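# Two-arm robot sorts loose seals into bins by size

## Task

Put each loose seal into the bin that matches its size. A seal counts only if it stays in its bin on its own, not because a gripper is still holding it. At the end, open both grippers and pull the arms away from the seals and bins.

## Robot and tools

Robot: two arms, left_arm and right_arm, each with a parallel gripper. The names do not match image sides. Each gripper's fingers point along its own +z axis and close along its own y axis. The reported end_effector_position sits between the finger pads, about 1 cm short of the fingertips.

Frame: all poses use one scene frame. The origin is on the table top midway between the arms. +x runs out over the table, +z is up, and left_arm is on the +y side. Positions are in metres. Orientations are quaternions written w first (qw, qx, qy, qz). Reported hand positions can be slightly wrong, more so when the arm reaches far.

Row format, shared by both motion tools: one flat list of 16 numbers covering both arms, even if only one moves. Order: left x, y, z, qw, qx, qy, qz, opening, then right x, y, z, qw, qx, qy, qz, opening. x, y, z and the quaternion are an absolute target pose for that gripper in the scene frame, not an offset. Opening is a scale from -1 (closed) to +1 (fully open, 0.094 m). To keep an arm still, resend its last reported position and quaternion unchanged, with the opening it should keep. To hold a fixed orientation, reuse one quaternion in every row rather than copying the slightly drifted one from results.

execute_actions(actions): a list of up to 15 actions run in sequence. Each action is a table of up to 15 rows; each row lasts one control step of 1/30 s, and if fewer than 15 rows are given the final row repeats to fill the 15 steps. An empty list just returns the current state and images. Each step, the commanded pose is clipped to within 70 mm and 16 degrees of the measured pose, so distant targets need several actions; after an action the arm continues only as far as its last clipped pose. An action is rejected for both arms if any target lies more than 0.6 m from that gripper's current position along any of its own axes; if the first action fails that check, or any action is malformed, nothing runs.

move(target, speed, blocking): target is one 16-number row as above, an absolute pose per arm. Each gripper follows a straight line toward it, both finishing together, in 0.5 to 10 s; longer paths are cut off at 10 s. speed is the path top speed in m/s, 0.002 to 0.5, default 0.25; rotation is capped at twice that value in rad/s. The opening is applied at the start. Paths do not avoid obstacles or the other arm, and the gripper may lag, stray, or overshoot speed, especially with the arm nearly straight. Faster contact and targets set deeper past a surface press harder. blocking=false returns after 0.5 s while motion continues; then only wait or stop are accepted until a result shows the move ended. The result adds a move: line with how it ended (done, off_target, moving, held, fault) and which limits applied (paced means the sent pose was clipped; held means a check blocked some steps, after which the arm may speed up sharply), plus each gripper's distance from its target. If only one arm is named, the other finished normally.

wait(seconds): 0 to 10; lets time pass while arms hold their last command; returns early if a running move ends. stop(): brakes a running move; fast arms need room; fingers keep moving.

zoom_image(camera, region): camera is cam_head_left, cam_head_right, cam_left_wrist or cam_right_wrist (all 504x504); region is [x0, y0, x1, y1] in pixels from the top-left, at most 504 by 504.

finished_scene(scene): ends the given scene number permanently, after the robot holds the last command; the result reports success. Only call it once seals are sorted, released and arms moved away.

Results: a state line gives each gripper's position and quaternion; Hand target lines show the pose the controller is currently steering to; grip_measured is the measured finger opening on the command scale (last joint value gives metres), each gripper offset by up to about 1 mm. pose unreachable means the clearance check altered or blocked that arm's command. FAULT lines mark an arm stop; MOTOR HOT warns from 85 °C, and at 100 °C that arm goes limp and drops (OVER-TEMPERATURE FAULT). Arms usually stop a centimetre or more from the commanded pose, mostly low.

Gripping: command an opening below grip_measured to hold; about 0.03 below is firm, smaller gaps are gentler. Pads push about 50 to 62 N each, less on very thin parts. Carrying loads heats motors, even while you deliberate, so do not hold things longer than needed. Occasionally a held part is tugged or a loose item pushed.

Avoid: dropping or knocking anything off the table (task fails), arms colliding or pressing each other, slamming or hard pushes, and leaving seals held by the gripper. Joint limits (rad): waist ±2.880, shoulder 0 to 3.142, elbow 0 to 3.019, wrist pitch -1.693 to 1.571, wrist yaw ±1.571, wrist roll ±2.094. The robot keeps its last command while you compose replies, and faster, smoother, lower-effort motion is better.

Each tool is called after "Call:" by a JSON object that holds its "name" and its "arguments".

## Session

Call:
{"name": "execute_actions", "arguments": {"actions": []}}

Scene clock: 0.00 s.
left_arm: end_effector_position=(+0.1412, +0.0524, +0.2758) grip_measured=+1.000 end_effector_quat_wxyz=(+0.152, +0.962, +0.023, +0.227) | right_arm: end_effector_position=(+0.6285, -0.5281, +0.1449) grip_measured=+1.000 end_effector_quat_wxyz=(+0.239, +0.320, +0.705, +0.585)
Joint positions: left_arm=[-1.294  0.905  0.952 -1.154 -0.314  1.977  0.094] | right_arm=[-0.555  1.937  1.264  0.066 -1.212  1.033  0.094]
Joint velocities: left_arm=[-0.005  0.005 -0.002 -0.007 -0.037 -0.022  0.   ] | right_arm=[-0.024 -0.005 -0.002 -0.012  0.037 -0.022  0.   ]
Motor temperatures (°C, as the motors report them): left_arm=[26 27 27 24 23 23] | right_arm=[24 24 24 27 26 24]
Hand target (left_arm): +0.144, +0.046, +0.293; +0.169, +0.957, +0.026, +0.234
Hand target (right_arm): +0.635, -0.532, +0.155; +0.249, +0.312, +0.706, +0.584

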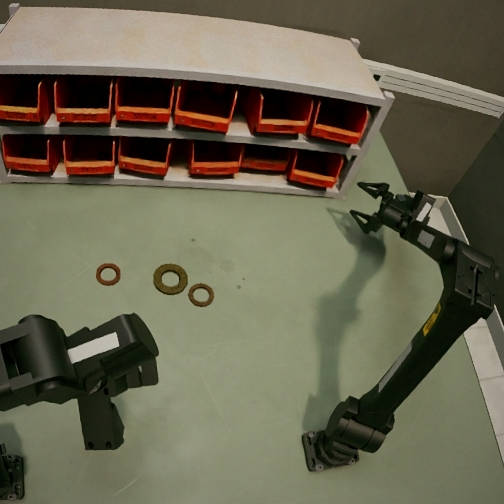

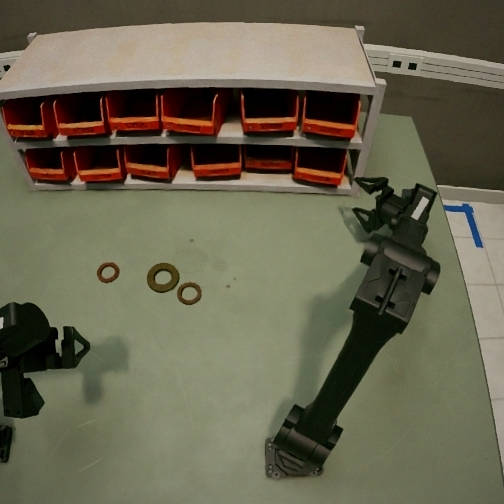

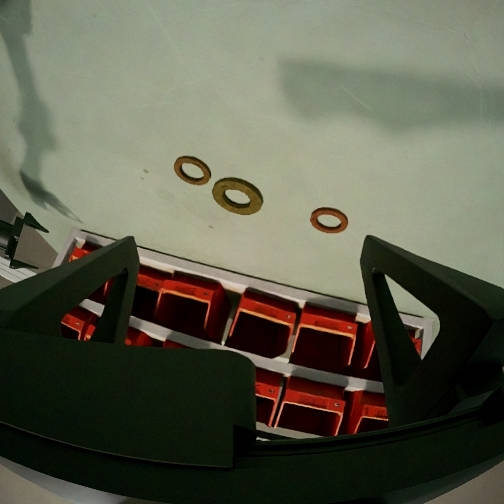

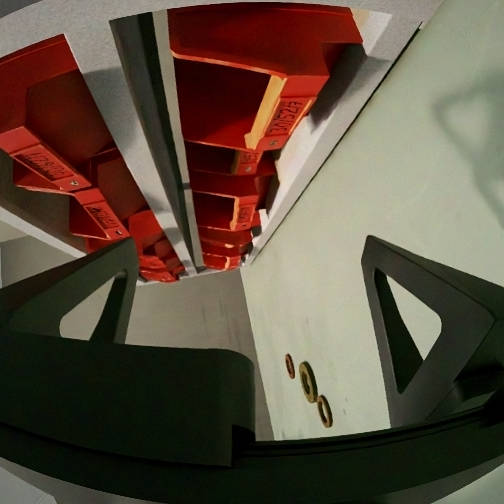

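Call:
{"name": "move", "arguments": {"target": [0.3,0.15,0.22,0.1,0.6,0.79,0.05,1,0.46,-0.3,0.2,0.69,0,0.72,0,1], "speed": 0.4}}

Call:
{"name": "move", "arguments": {"target": [0.46,0.2,0.22,0.66,0,0.75,0,1,0.405,-0.09,0.07,0.423,0,0.906,0,0.7], "speed": 0.4}}

Scene clock: 4.60 s.
left_arm: end_effector_position=(+0.2874, +0.1584, +0.1944) grip_measured=+1.000 end_effector_quat_wxyz=(+0.078, +0.613, +0.784, +0.058) | right_arm: end_effector_position=(+0.4655, -0.2925, +0.1981) grip_measured=+1.000 end_effector_quat_wxyz=(+0.686, +0.002, +0.728, +0.006)
Joint positions: left_arm=[-0.666  1.201  1.011 -1.214 -0.1    0.771  0.094] | right_arm=[0.176 1.312 0.404 0.847 0.211 0.024 0.094]
Joint velocities: left_arm=[-0.015  0.005  0.012  0.002 -0.022  0.007  0.   ] | right_arm=[-0.015 -0.005 -0.002 -0.017  0.007 -0.022  0.   ]
Motor temperatures (°C, as the motors report them): left_arm=[26 27 28 24 23 23] | right_arm=[24 24 24 27 26 24]
Hand target (left_arm): +0.303, +0.150, +0.218; +0.100, +0.603, +0.789, +0.059
Hand target (right_arm): +0.465, -0.293, +0.204; +0.694, +0.001, +0.720, +0.003
Off the commanded pose (left_arm): 0.030 m, 3 deg.
Off the commanded pose (right_arm): 0.009 m, 1 deg.
move: off_target (left_arm)

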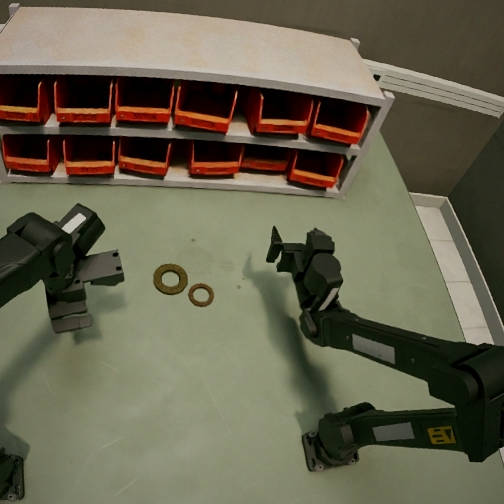

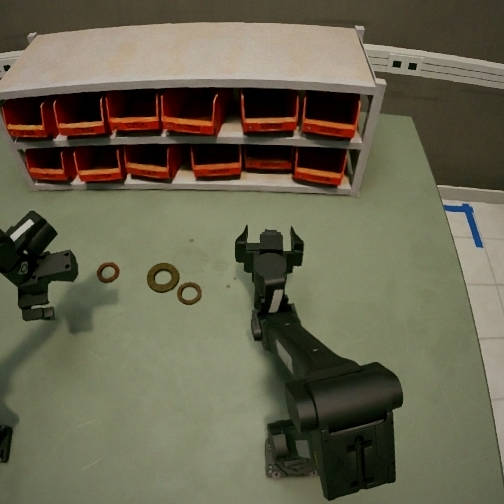

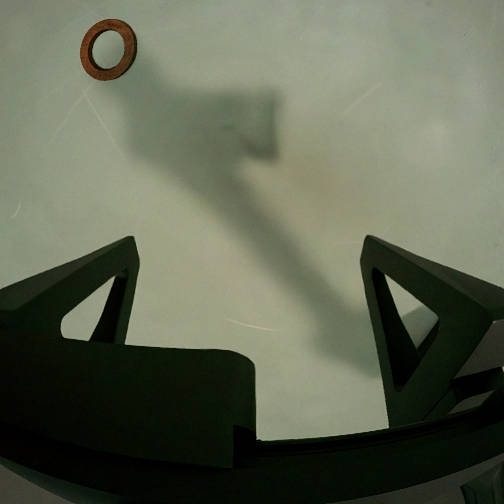

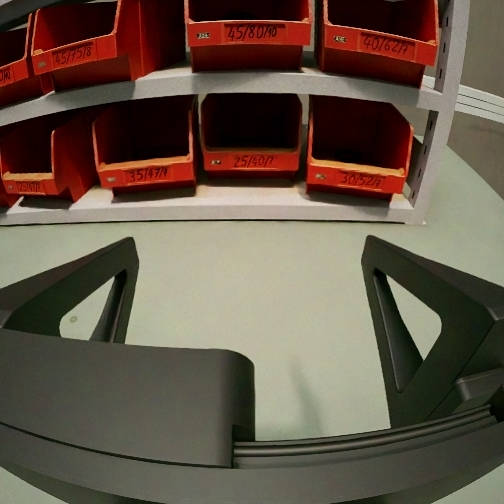

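Scene clock: 7.37 s.
left_arm: end_effector_position=(+0.4588, +0.2041, +0.2233) grip_measured=+1.000 end_effector_quat_wxyz=(+0.654, +0.000, +0.756, +0.014) | right_arm: end_effector_position=(+0.3947, -0.0997, +0.0571) grip_measured=+0.701 end_effector_quat_wxyz=(+0.413, +0.001, +0.911, -0.009)
Joint positions: left_arm=[-0.51   1.306  0.579  0.568 -0.424 -0.045  0.094] | right_arm=[ 0.739  1.518  0.68  -0.062  0.571  0.578  0.08 ]
Joint velocities: left_arm=[-0.005  0.005  0.012  0.002 -0.066 -0.095  0.   ] | right_arm=[-0.005 -0.005 -0.017 -0.002  0.066  0.022  0.001]
Motor temperatures (°C, as the motors report them): left_arm=[26 27 28 24 23 23] | right_arm=[24 24 25 27 26 24]
Hand target (left_arm): +0.458, +0.199, +0.224; +0.659, -0.005, +0.752, +0.004
Hand target (right_arm): +0.406, -0.085, +0.067; +0.419, +0.006, +0.908, +0.002
Off the commanded pose (left_arm): 0.005 m, 2 deg.
Off the commanded pose (right_arm): 0.019 m, 2 deg.
move: off_target (right_arm)

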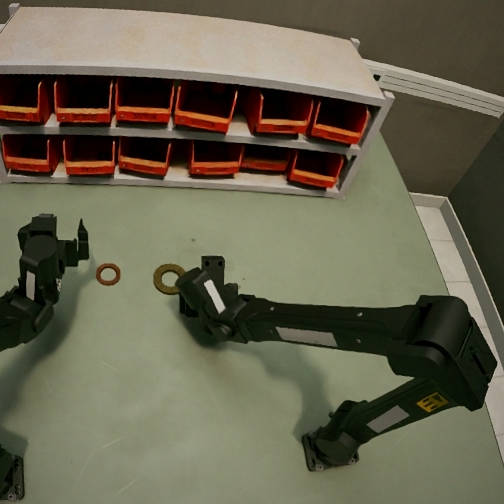

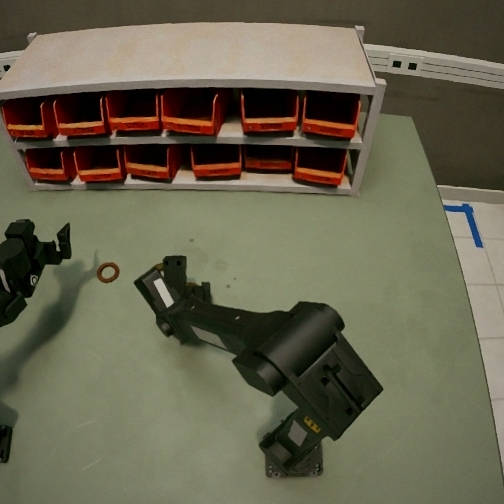

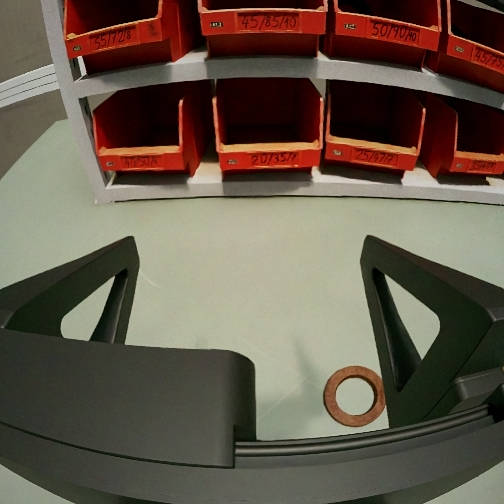

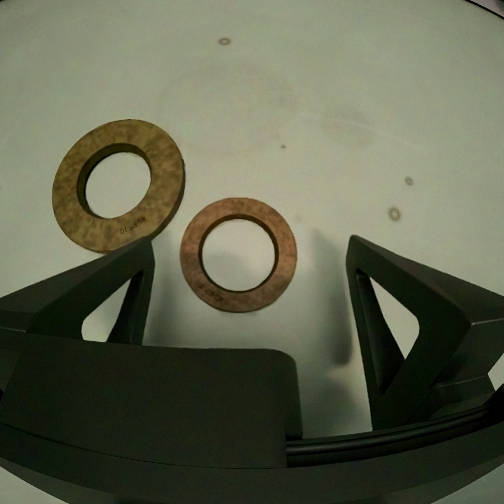

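Call:
{"name": "zoom_image", "arguments": {"camera": "cam_right_wrist", "region": [80, 160, 200, 280]}}

Call:
{"name": "move", "arguments": {"target": [0.4588,0.2041,0.2233,0.654,0,0.756,0.014,1,0.415,-0.083,0.04,0.413,-0.196,0.884,0.091,0.65], "speed": 0.2}}

Region (80, 160, 200, 280) of cam_right_wrist's 504x504 image, scaled by 4.200, with more detail than that image has.

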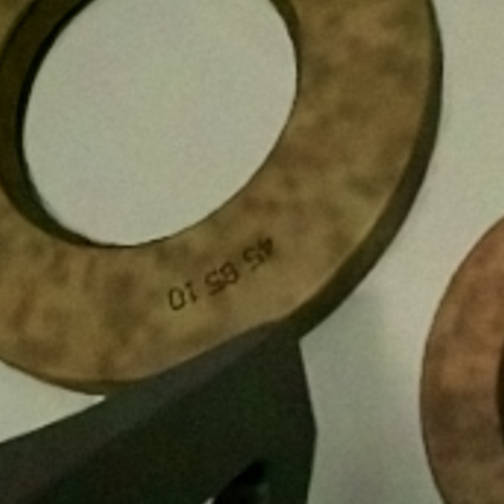

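Scene clock: 10.43 s.
left_arm: end_effector_position=(+0.4588, +0.2041, +0.2234) grip_measured=+1.000 end_effector_quat_wxyz=(+0.654, -0.001, +0.756, +0.013) | right_arm: end_effector_position=(+0.4143, -0.0824, +0.0463) grip_measured=+0.651 end_effector_quat_wxyz=(+0.413, -0.194, +0.885, +0.092)
Joint positions: left_arm=[-0.51   1.306  0.579  0.568 -0.424 -0.047  0.094] | right_arm=[0.602 1.549 0.621 0.22  0.158 0.138 0.078]
Joint velocities: left_arm=[-0.024 -0.015  0.007  0.007 -0.007 -0.051  0.   ] | right_arm=[-0.005 -0.024 -0.007 -0.007 -0.081 -0.022  0.001]
Motor temperatures (°C, as the motors report them): left_arm=[26 27 28 24 23 23] | right_arm=[24 24 25 27 26 24]
Hand target (left_arm): +0.459, +0.204, +0.223; +0.654, -0.000, +0.756, +0.014
Hand target (right_arm): +0.415, -0.084, +0.041; +0.413, -0.197, +0.885, +0.090
Off the commanded pose (left_arm): 0.000 m, 0 deg.
Off the commanded pose (right_arm): 0.006 m, 0 deg.
move: done

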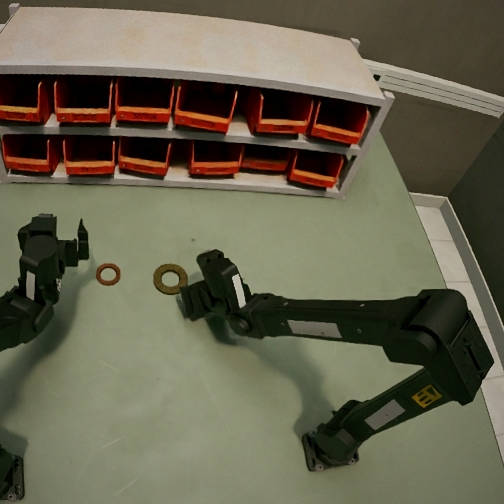

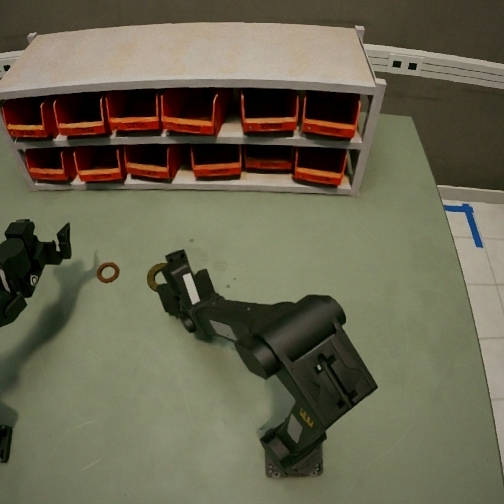

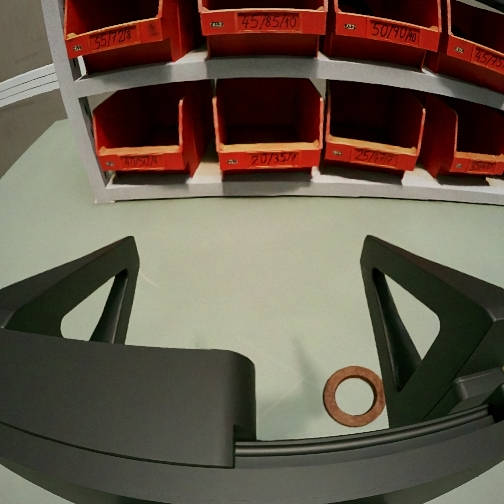

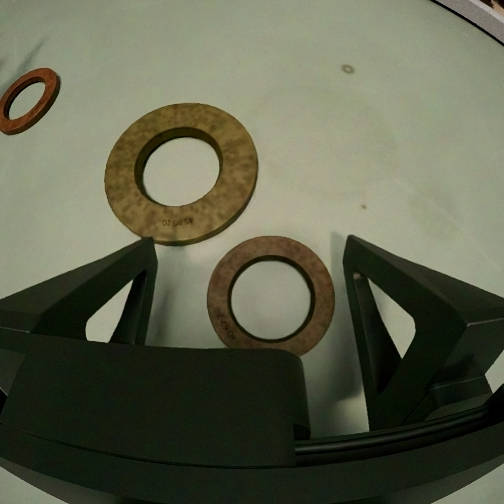

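Call:
{"name": "move", "arguments": {"target": [0.4588,0.2041,0.2233,0.654,0,0.756,0.014,1,0.412,-0.096,0.013,0.413,-0.196,0.884,0.091,0.65], "speed": 0.05}}

Scene clock: 12.33 s.
left_arm: end_effector_position=(+0.4588, +0.2041, +0.2234) grip_measured=+1.000 end_effector_quat_wxyz=(+0.654, -0.001, +0.756, +0.013) | right_arm: end_effector_position=(+0.4100, -0.0938, +0.0166) grip_measured=+0.651 end_effector_quat_wxyz=(+0.412, -0.195, +0.885, +0.092)
Joint positions: left_arm=[-0.51   1.306  0.579  0.568 -0.424 -0.047  0.094] | right_arm=[0.584 1.62  0.576 0.337 0.143 0.124 0.078]
Joint velocities: left_arm=[-0.005 -0.005 -0.002  0.002 -0.007 -0.007  0.   ] | right_arm=[-0.015 -0.024  0.012  0.012 -0.022  0.007 -0.   ]
Motor temperatures (°C, as the motors report them): left_arm=[26 27 28 24 23 23] | right_arm=[24 24 25 27 26 24]
Hand target (left_arm): +0.459, +0.204, +0.223; +0.654, -0.000, +0.756, +0.014
Hand target (right_arm): +0.412, -0.096, +0.013; +0.413, -0.196, +0.885, +0.091
Off the commanded pose (left_arm): 0.000 m, 0 deg.
Off the commanded pose (right_arm): 0.005 m, 0 deg.
move: done

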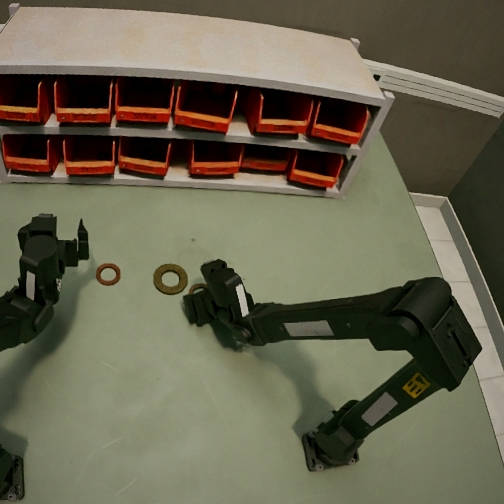

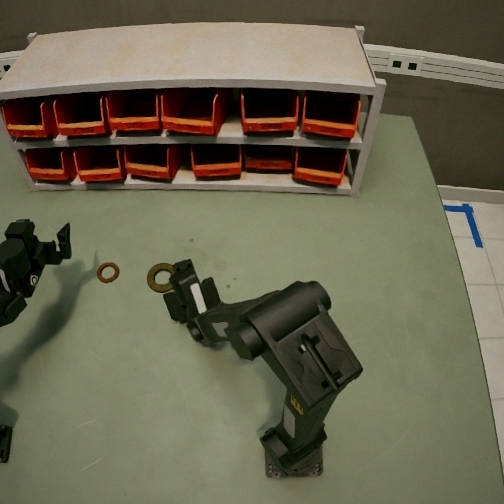

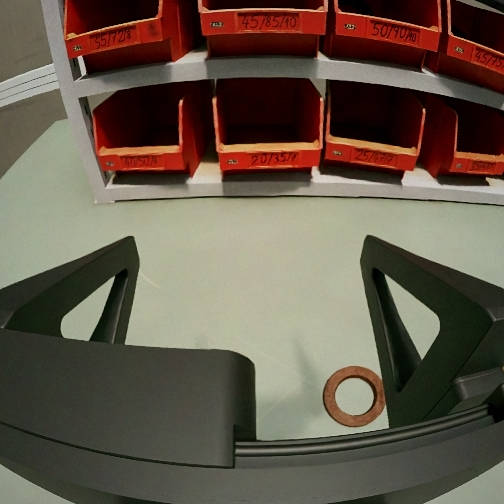

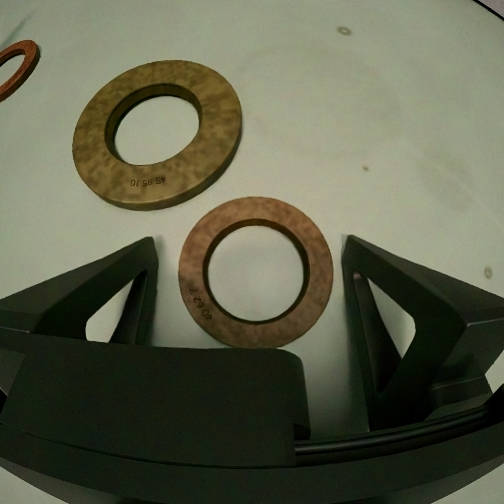

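Call:
{"name": "execute_actions", "arguments": {"actions": [[[0.4588,0.2041,0.2233,0.654,0,0.756,0.014,1,0.411,-0.098,0.009,0.413,-0.196,0.884,0.091,0.45]],[[0.4588,0.2041,0.2233,0.654,0,0.756,0.014,1,0.411,-0.098,0.009,0.413,-0.196,0.884,0.091,0.255]]]}}

Call:
{"name": "move", "arguments": {"target": [0.45,0.14,0.16,0.45,0.1,0.886,-0.05,1,0.42,-0.14,0.09,0.413,-0.196,0.884,0.091,0.255], "speed": 0.25}}

Scene clock: 14.50 s.
left_arm: end_effector_position=(+0.4588, +0.2041, +0.2234) grip_measured=+1.000 end_effector_quat_wxyz=(+0.654, -0.001, +0.756, +0.013) | right_arm: end_effector_position=(+0.4102, -0.0943, +0.0159) grip_measured=+0.279 end_effector_quat_wxyz=(+0.415, -0.196, +0.883, +0.094)
Joint positions: left_arm=[-0.51   1.306  0.579  0.568 -0.424 -0.047  0.094] | right_arm=[0.581 1.624 0.571 0.353 0.14  0.121 0.06 ]
Joint velocities: left_arm=[-0.015 -0.015 -0.017 -0.002 -0.007  0.007  0.   ] | right_arm=[-0.015  0.005 -0.007 -0.007 -0.081  0.022  0.   ]
Motor temperatures (°C, as the motors report them): left_arm=[26 27 28 24 23 23] | right_arm=[24 24 25 27 26 24]
Hand target (left_arm): +0.459, +0.204, +0.223; +0.654, -0.000, +0.756, +0.014
Hand target (right_arm): +0.411, -0.098, +0.009; +0.413, -0.196, +0.885, +0.091
Off the commanded pose (left_arm): 0.000 m, 0 deg.
Off the commanded pose (right_arm): 0.008 m, 0 deg.

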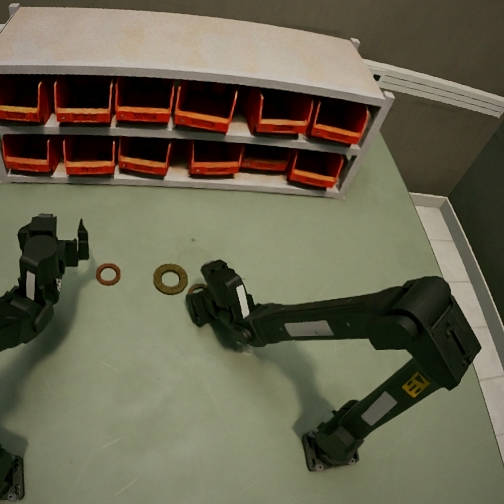

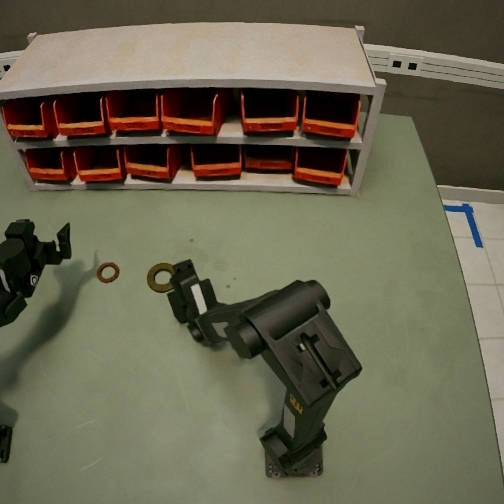

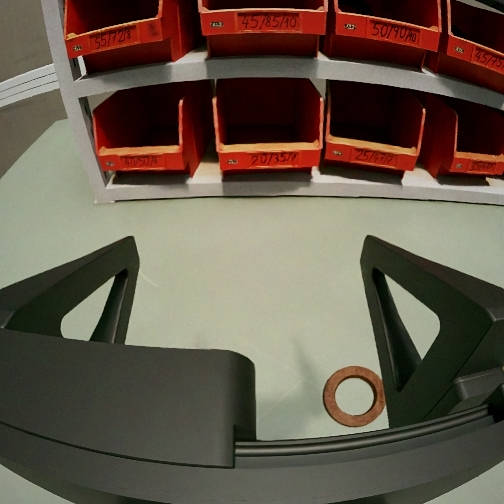

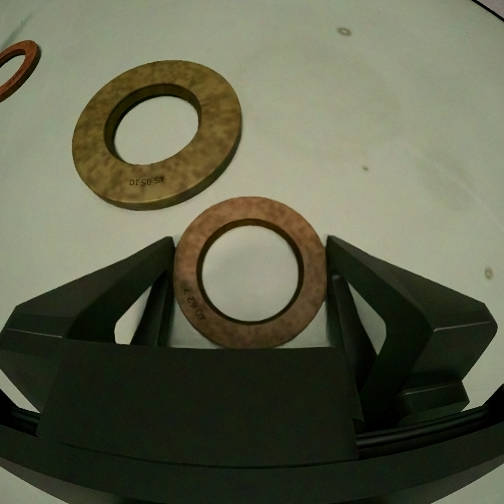

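Scene clock: 16.03 s.
left_arm: end_effector_position=(+0.4333, +0.1528, +0.1388) grip_measured=+1.000 end_effector_quat_wxyz=(+0.437, +0.107, +0.892, -0.039) | right_arm: end_effector_position=(+0.4122, -0.1425, +0.0802) grip_measured=+0.279 end_effector_quat_wxyz=(+0.405, -0.196, +0.889, +0.089)
Joint positions: left_arm=[-0.547  1.333  0.707 -0.051 -0.186 -0.117  0.094] | right_arm=[0.461 1.368 0.57  0.081 0.051 0.045 0.06 ]
Joint velocities: left_arm=[ 0.005  0.005 -0.002  0.007  0.007  0.022  0.   ] | right_arm=[-0.005 -0.005  0.007 -0.007  0.051 -0.037  0.   ]
Motor temperatures (°C, as the motors report them): left_arm=[26 27 29 24 23 23] | right_arm=[24 24 25 27 26 24]
Hand target (left_arm): +0.450, +0.140, +0.160; +0.451, +0.103, +0.885, -0.050
Hand target (right_arm): +0.420, -0.141, +0.092; +0.414, -0.197, +0.884, +0.090
Off the commanded pose (left_arm): 0.030 m, 2 deg.
Off the commanded pose (right_arm): 0.013 m, 1 deg.
move: off_target (left_arm, right_arm)

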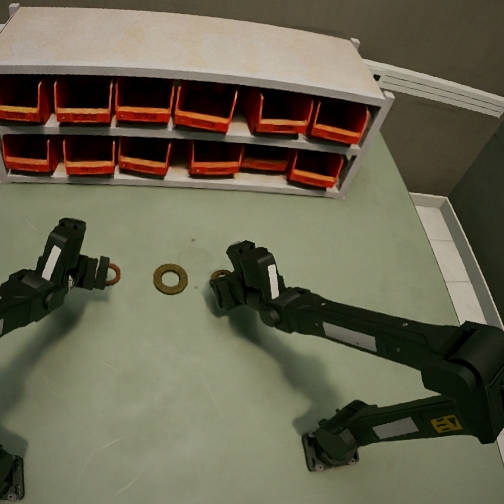

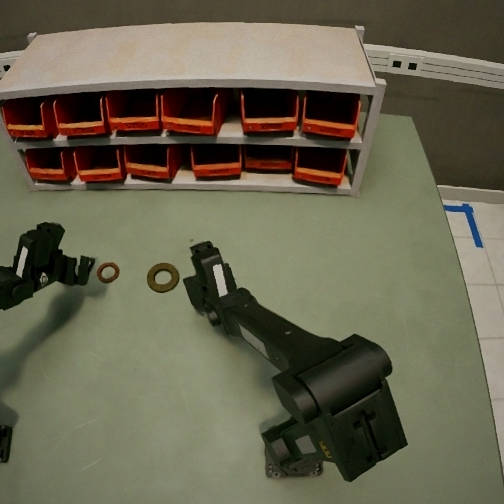

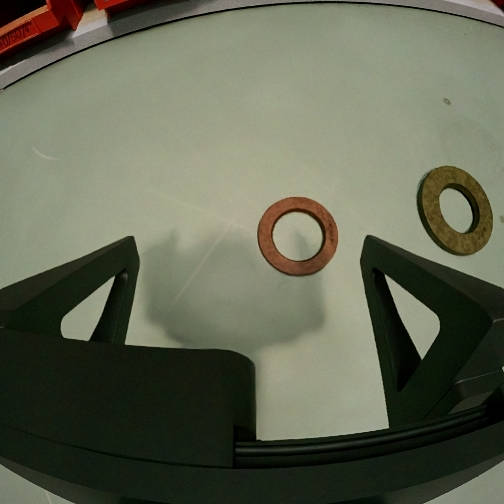

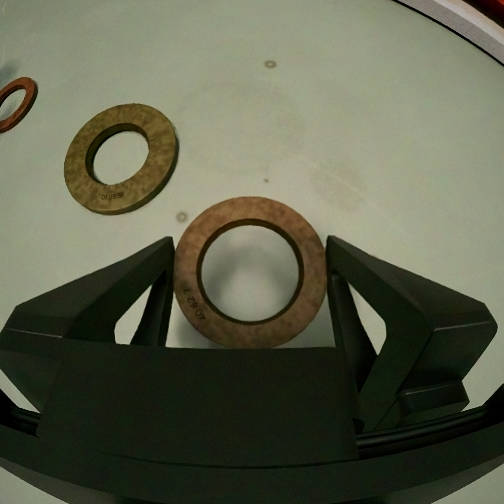

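Call:
{"name": "move", "arguments": {"target": [0.46,-0.062,0.08,0.413,0.196,0.884,-0.091,1,0.68,-0.445,0.365,0.635,0,0.772,0,0.25], "speed": 0.3}}

Scene clock: 18.87 s.
left_arm: end_effector_position=(+0.4379, -0.0448, +0.0608) grip_measured=+1.000 end_effector_quat_wxyz=(+0.390, +0.205, +0.894, -0.079) | right_arm: end_effector_position=(+0.6610, -0.4520, +0.3398) grip_measured=+0.279 end_effector_quat_wxyz=(+0.619, -0.004, +0.786, -0.001)
Joint positions: left_arm=[-0.855  1.743  0.988 -0.026 -0.238 -0.202  0.094] | right_arm=[-0.23   1.507  1.202  0.064 -0.188 -0.054  0.06 ]
Joint velocities: left_arm=[-0.015 -0.005 -0.002 -0.017  0.022  0.007  0.   ] | right_arm=[-0.005  0.015  0.012 -0.002 -0.022 -0.022 -0.   ]
Motor temperatures (°C, as the motors report them): left_arm=[26 27 29 24 23 23] | right_arm=[24 24 25 27 26 24]
Hand target (left_arm): +0.455, -0.064, +0.081; +0.413, +0.195, +0.885, -0.095
Hand target (right_arm): +0.674, -0.453, +0.365; +0.638, -0.006, +0.770, -0.001
Off the commanded pose (left_arm): 0.034 m, 3 deg.
Off the commanded pose (right_arm): 0.032 m, 3 deg.
move: off_target (left_arm, right_arm)

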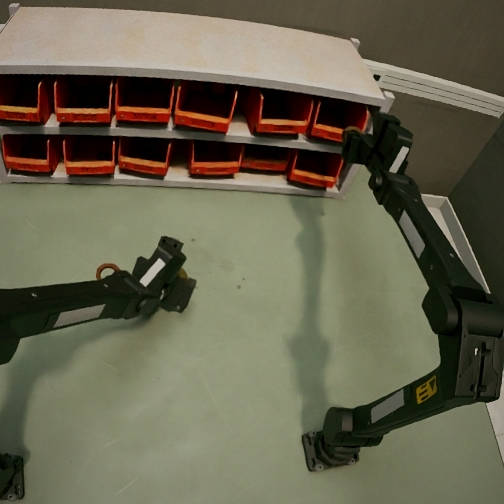

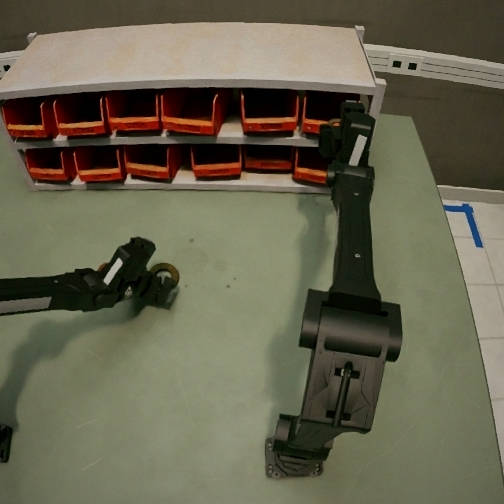

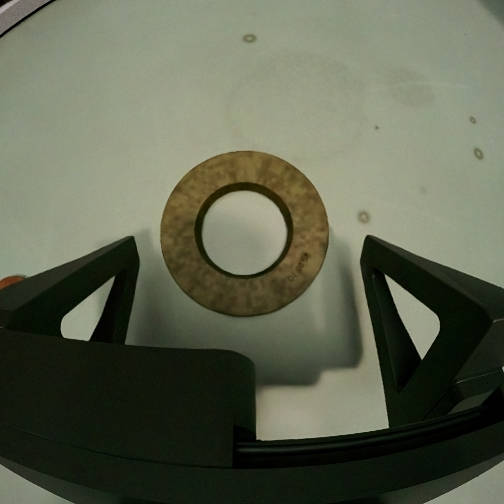

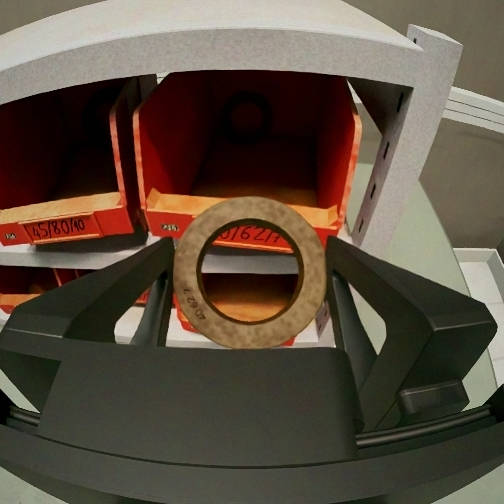

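Call:
{"name": "move", "arguments": {"target": [0.482,-0.071,0.056,0.413,0.196,0.884,-0.091,1,0.815,-0.453,0.35,0.645,0,0.764,0,0.25], "speed": 0.1}}

Scene clock: 21.93 s.
left_arm: end_effector_position=(+0.4569, -0.0567, +0.0396) grip_measured=+1.000 end_effector_quat_wxyz=(+0.389, +0.203, +0.895, -0.079) | right_arm: end_effector_position=(+0.7991, -0.4577, +0.3259) grip_measured=+0.279 end_effector_quat_wxyz=(+0.632, -0.000, +0.775, -0.001)
Joint positions: left_arm=[-0.847  1.828  1.043  0.004 -0.232 -0.202  0.094] | right_arm=[-0.197  1.862  1.603  0.054 -0.152 -0.033  0.06 ]
Joint velocities: left_arm=[-0.005 -0.015 -0.002  0.012  0.007  0.007  0.   ] | right_arm=[ 0.005 -0.005 -0.012 -0.012  0.022 -0.066  0.   ]
Motor temperatures (°C, as the motors report them): left_arm=[26 27 29 25 23 23] | right_arm=[24 25 26 27 26 24]
Hand target (left_arm): +0.480, -0.070, +0.057; +0.413, +0.196, +0.885, -0.091
Hand target (right_arm): +0.812, -0.454, +0.348; +0.645, -0.000, +0.764, +0.000
Off the commanded pose (left_arm): 0.033 m, 3 deg.
Off the commanded pose (right_arm): 0.029 m, 2 deg.
move: off_target (left_arm, right_arm)

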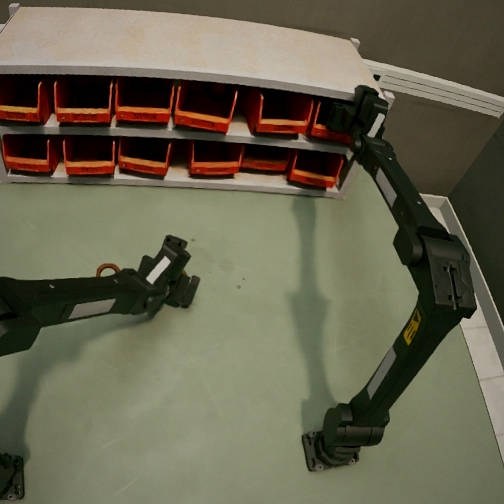

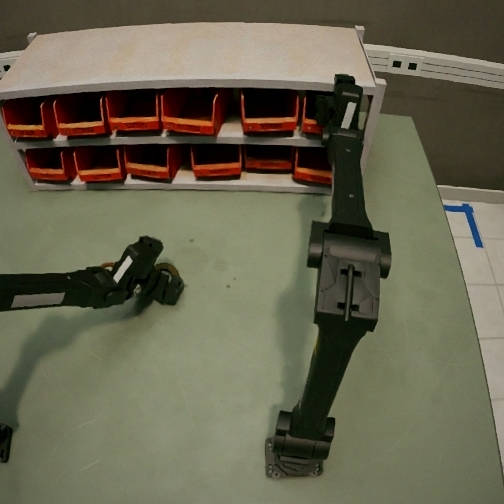

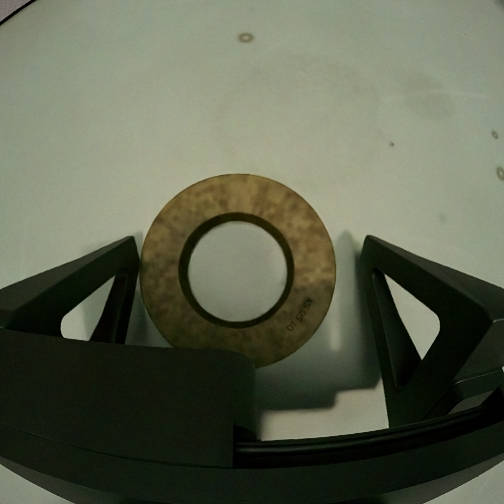

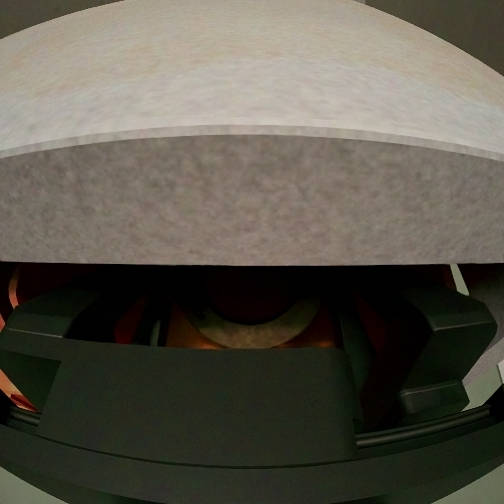

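Call:
{"name": "execute_actions", "arguments": {"actions": [[[0.484,-0.065,0.054,0.413,0.196,0.884,-0.091,1,0.815,-0.453,0.335,0.645,0,0.764,0,0.25]],[[0.484,-0.065,0.044,0.413,0.196,0.884,-0.091,1,0.815,-0.453,0.335,0.645,0,0.764,0,0.42]],[[0.484,-0.065,0.036,0.413,0.196,0.884,-0.091,1,0.77,-0.453,0.34,0.645,0,0.764,0,0.42]]]}}

Scene clock: 24.37 s.
left_arm: end_effector_position=(+0.4667, -0.0547, +0.0288) grip_measured=+1.000 end_effector_quat_wxyz=(+0.397, +0.196, +0.892, -0.085) | right_arm: end_effector_position=(+0.7709, -0.4512, +0.3231) grip_measured=+0.419 end_effector_quat_wxyz=(+0.631, -0.000, +0.776, +0.000)
Joint positions: left_arm=[-0.832  1.862  1.043  0.061 -0.223 -0.201  0.094] | right_arm=[-0.195  1.791  1.495  0.09  -0.151 -0.032  0.067]
Joint velocities: left_arm=[-0.005  0.005 -0.002 -0.012 -0.066 -0.066  0.   ] | right_arm=[ 0.005 -0.015 -0.012 -0.017  0.022  0.037  0.001]
Motor temperatures (°C, as the motors report them): left_arm=[26 28 30 25 23 23] | right_arm=[24 25 27 27 26 24]
Hand target (left_arm): +0.483, -0.064, +0.037; +0.413, +0.196, +0.885, -0.091
Hand target (right_arm): +0.770, -0.453, +0.340; +0.645, -0.000, +0.764, -0.000
Off the commanded pose (left_arm): 0.021 m, 2 deg.
Off the commanded pose (right_arm): 0.017 m, 2 deg.

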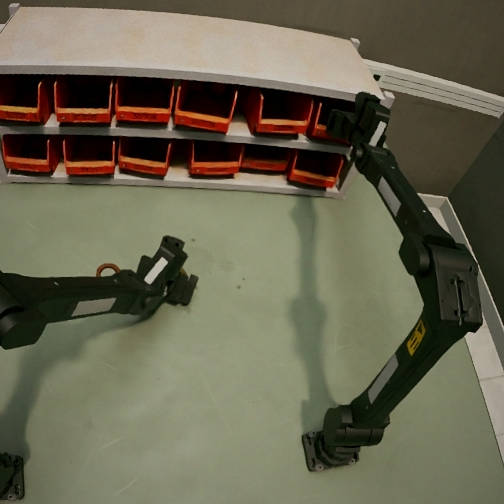

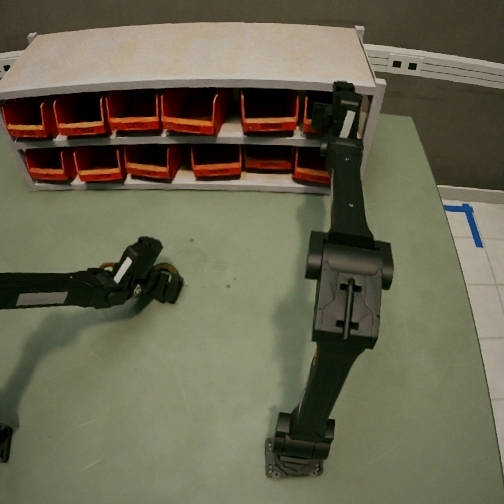

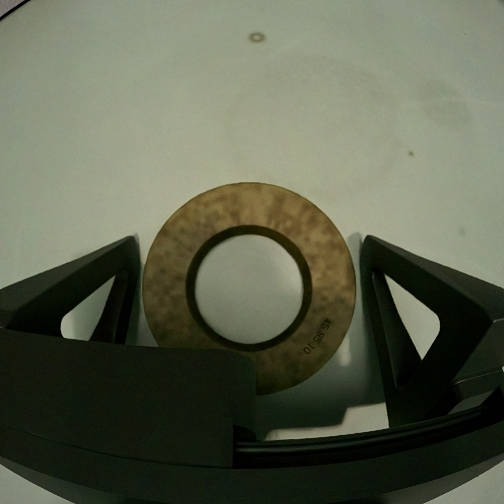

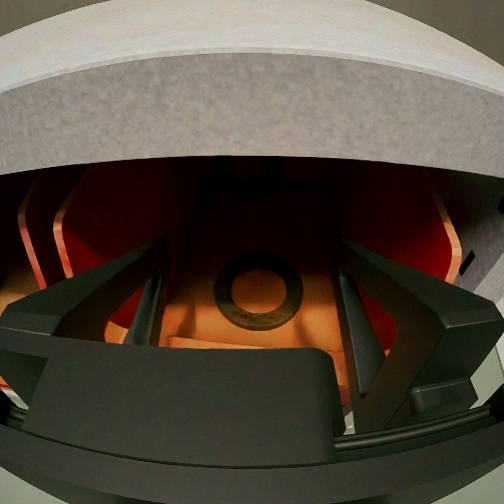

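Call:
{"name": "move", "arguments": {"target": [0.455,-0.049,0.022,0.413,0.196,0.884,-0.091,1,0.62,-0.42,0.33,0.62,0,0.785,0,0.7], "speed": 0.2}}

Scene clock: 26.37 s.
left_arm: end_effector_position=(+0.4642, -0.0514, +0.0271) grip_measured=+1.000 end_effector_quat_wxyz=(+0.418, +0.193, +0.883, -0.092) | right_arm: end_effector_position=(+0.6205, -0.4219, +0.3298) grip_measured=+0.699 end_effector_quat_wxyz=(+0.617, +0.001, +0.787, -0.002)
Joint positions: left_arm=[-0.832  1.862  1.001  0.152 -0.229 -0.195  0.094] | right_arm=[-0.18   1.4    1.062  0.096 -0.132 -0.034  0.08 ]
Joint velocities: left_arm=[ 0.005  0.005 -0.002  0.007 -0.022 -0.037  0.   ] | right_arm=[-0.005  0.005 -0.012 -0.002 -0.022 -0.022 -0.001]
Motor temperatures (°C, as the motors report them): left_arm=[26 28 29 25 23 23] | right_arm=[24 25 27 27 26 24]
Hand target (left_arm): +0.455, -0.049, +0.022; +0.413, +0.196, +0.885, -0.091
Hand target (right_arm): +0.621, -0.418, +0.332; +0.620, +0.000, +0.785, -0.000
Off the commanded pose (left_arm): 0.011 m, 1 deg.
Off the commanded pose (right_arm): 0.002 m, 0 deg.
move: off_target (left_arm)

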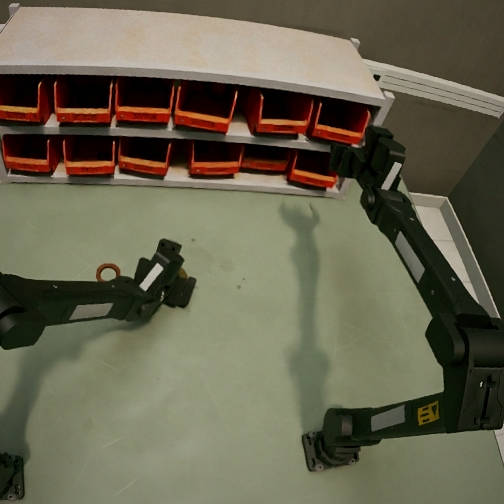

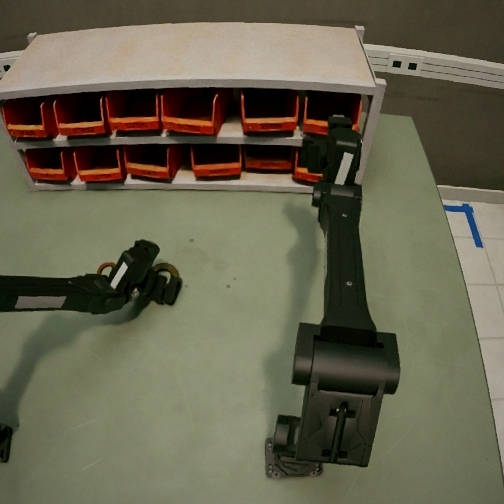

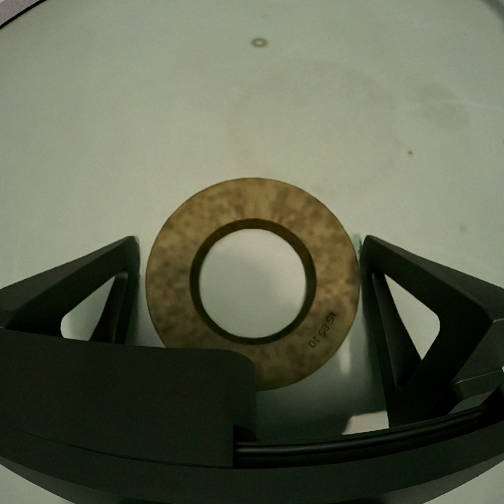

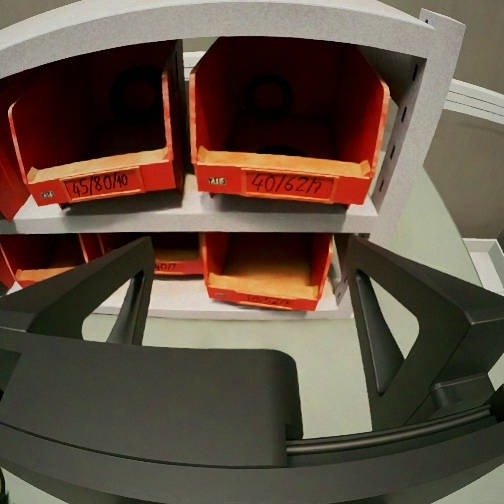

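Call:
{"name": "execute_actions", "arguments": {"actions": [[[0.449,-0.047,0.026,0.413,0.196,0.884,-0.091,1,0.62,-0.42,0.33,0.62,0,0.785,0,0.7]],[[0.449,-0.047,0.022,0.413,0.196,0.884,-0.091,0.75,0.62,-0.42,0.33,0.62,0,0.785,0,0.7]]]}}

Scene clock: 28.13 s.
left_arm: end_effector_position=(+0.4584, -0.0476, +0.0271) grip_measured=+0.777 end_effector_quat_wxyz=(+0.418, +0.193, +0.883, -0.091) | right_arm: end_effector_position=(+0.6198, -0.4218, +0.3276) grip_measured=+0.699 end_effector_quat_wxyz=(+0.616, +0.001, +0.788, -0.001)
Joint positions: left_arm=[-0.835  1.849  0.981  0.157 -0.233 -0.195  0.083] | right_arm=[-0.18   1.4    1.059  0.096 -0.132 -0.034  0.08 ]
Joint velocities: left_arm=[ 0.005  0.005  0.002 -0.017  0.081 -0.037 -0.   ] | right_arm=[-0.015  0.005 -0.002  0.007 -0.022 -0.022  0.   ]
Motor temperatures (°C, as the motors report them): left_arm=[26 28 29 25 23 23] | right_arm=[24 25 27 27 26 24]
Hand target (left_arm): +0.449, -0.047, +0.022; +0.413, +0.196, +0.885, -0.091
Hand target (right_arm): +0.620, -0.420, +0.330; +0.620, -0.000, +0.785, +0.000
Off the commanded pose (left_arm): 0.011 m, 1 deg.
Off the commanded pose (right_arm): 0.003 m, 1 deg.

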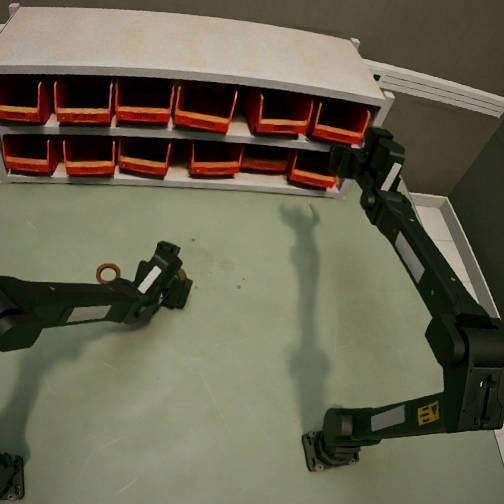

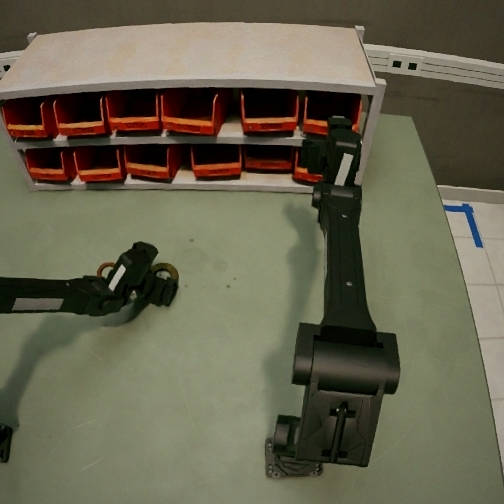

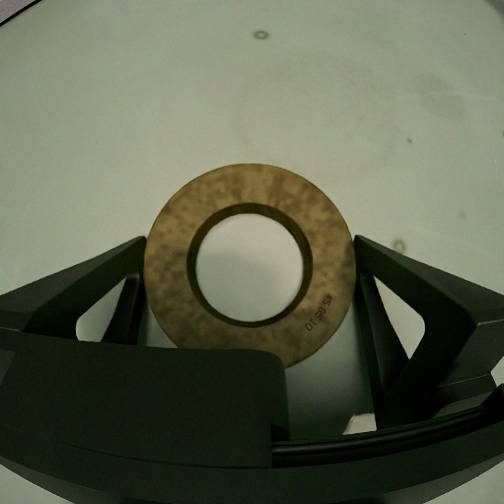

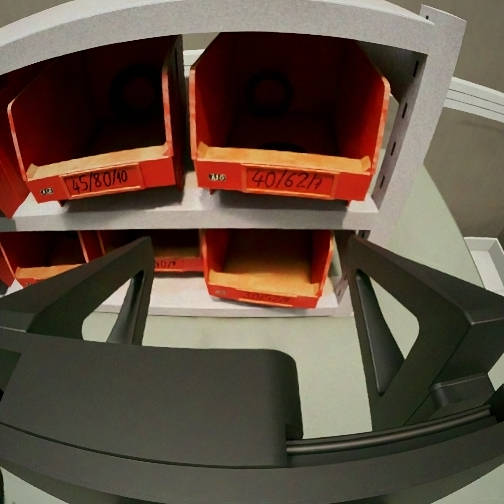

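Call:
{"name": "move", "arguments": {"target": [0.69,0.19,0.38,0.645,0,0.764,0,0.745,0.42,-0.1,0.1,0.391,-0.347,0.837,0.162,0.7], "speed": 0.3}}

Scene clock: 31.73 s.
left_arm: end_effector_position=(+0.6732, +0.1897, +0.3508) grip_measured=+0.777 end_effector_quat_wxyz=(+0.627, +0.003, +0.779, +0.004) | right_arm: end_effector_position=(+0.4225, -0.0923, +0.1015) grip_measured=+0.699 end_effector_quat_wxyz=(+0.390, -0.341, +0.839, +0.166)
Joint positions: left_arm=[-0.374  1.636  1.371  0.041 -0.268 -0.049  0.083] | right_arm=[ 0.442  1.415  0.684  0.013 -0.233 -0.183  0.08 ]
Joint velocities: left_arm=[-0.005 -0.005  0.007 -0.012 -0.007  0.051 -0.   ] | right_arm=[ 0.005  0.005  0.007 -0.007  0.007  0.051 -0.001]
Motor temperatures (°C, as the motors report them): left_arm=[26 28 30 25 23 23] | right_arm=[24 25 27 27 26 24]
Hand target (left_arm): +0.684, +0.193, +0.384; +0.646, +0.001, +0.764, +0.005
Hand target (right_arm): +0.423, -0.093, +0.099; +0.388, -0.342, +0.840, +0.165
Off the commanded pose (left_arm): 0.034 m, 3 deg.
Off the commanded pose (right_arm): 0.008 m, 1 deg.
move: off_target (left_arm); limits=paced

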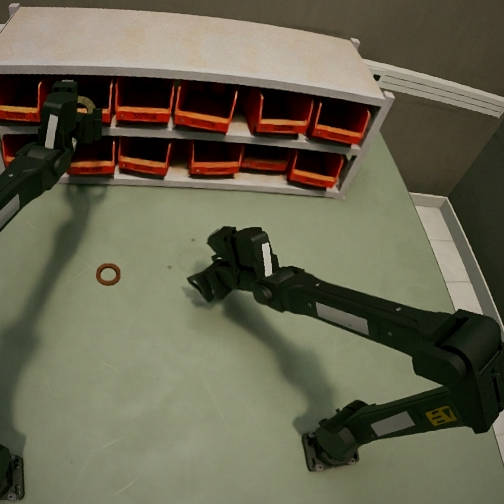

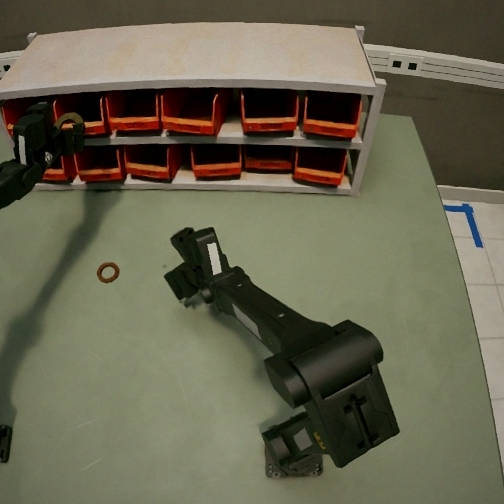

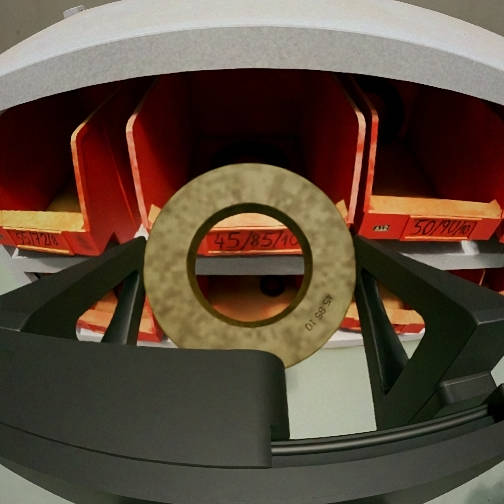

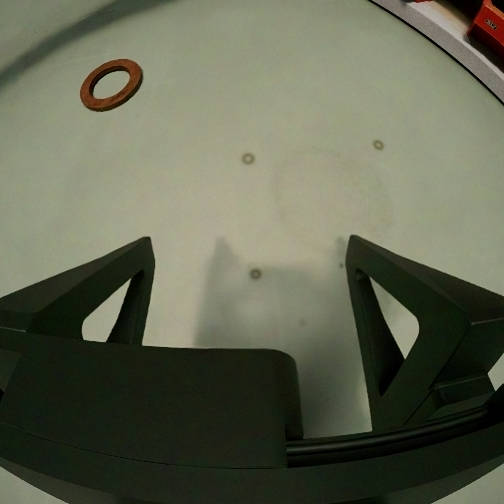

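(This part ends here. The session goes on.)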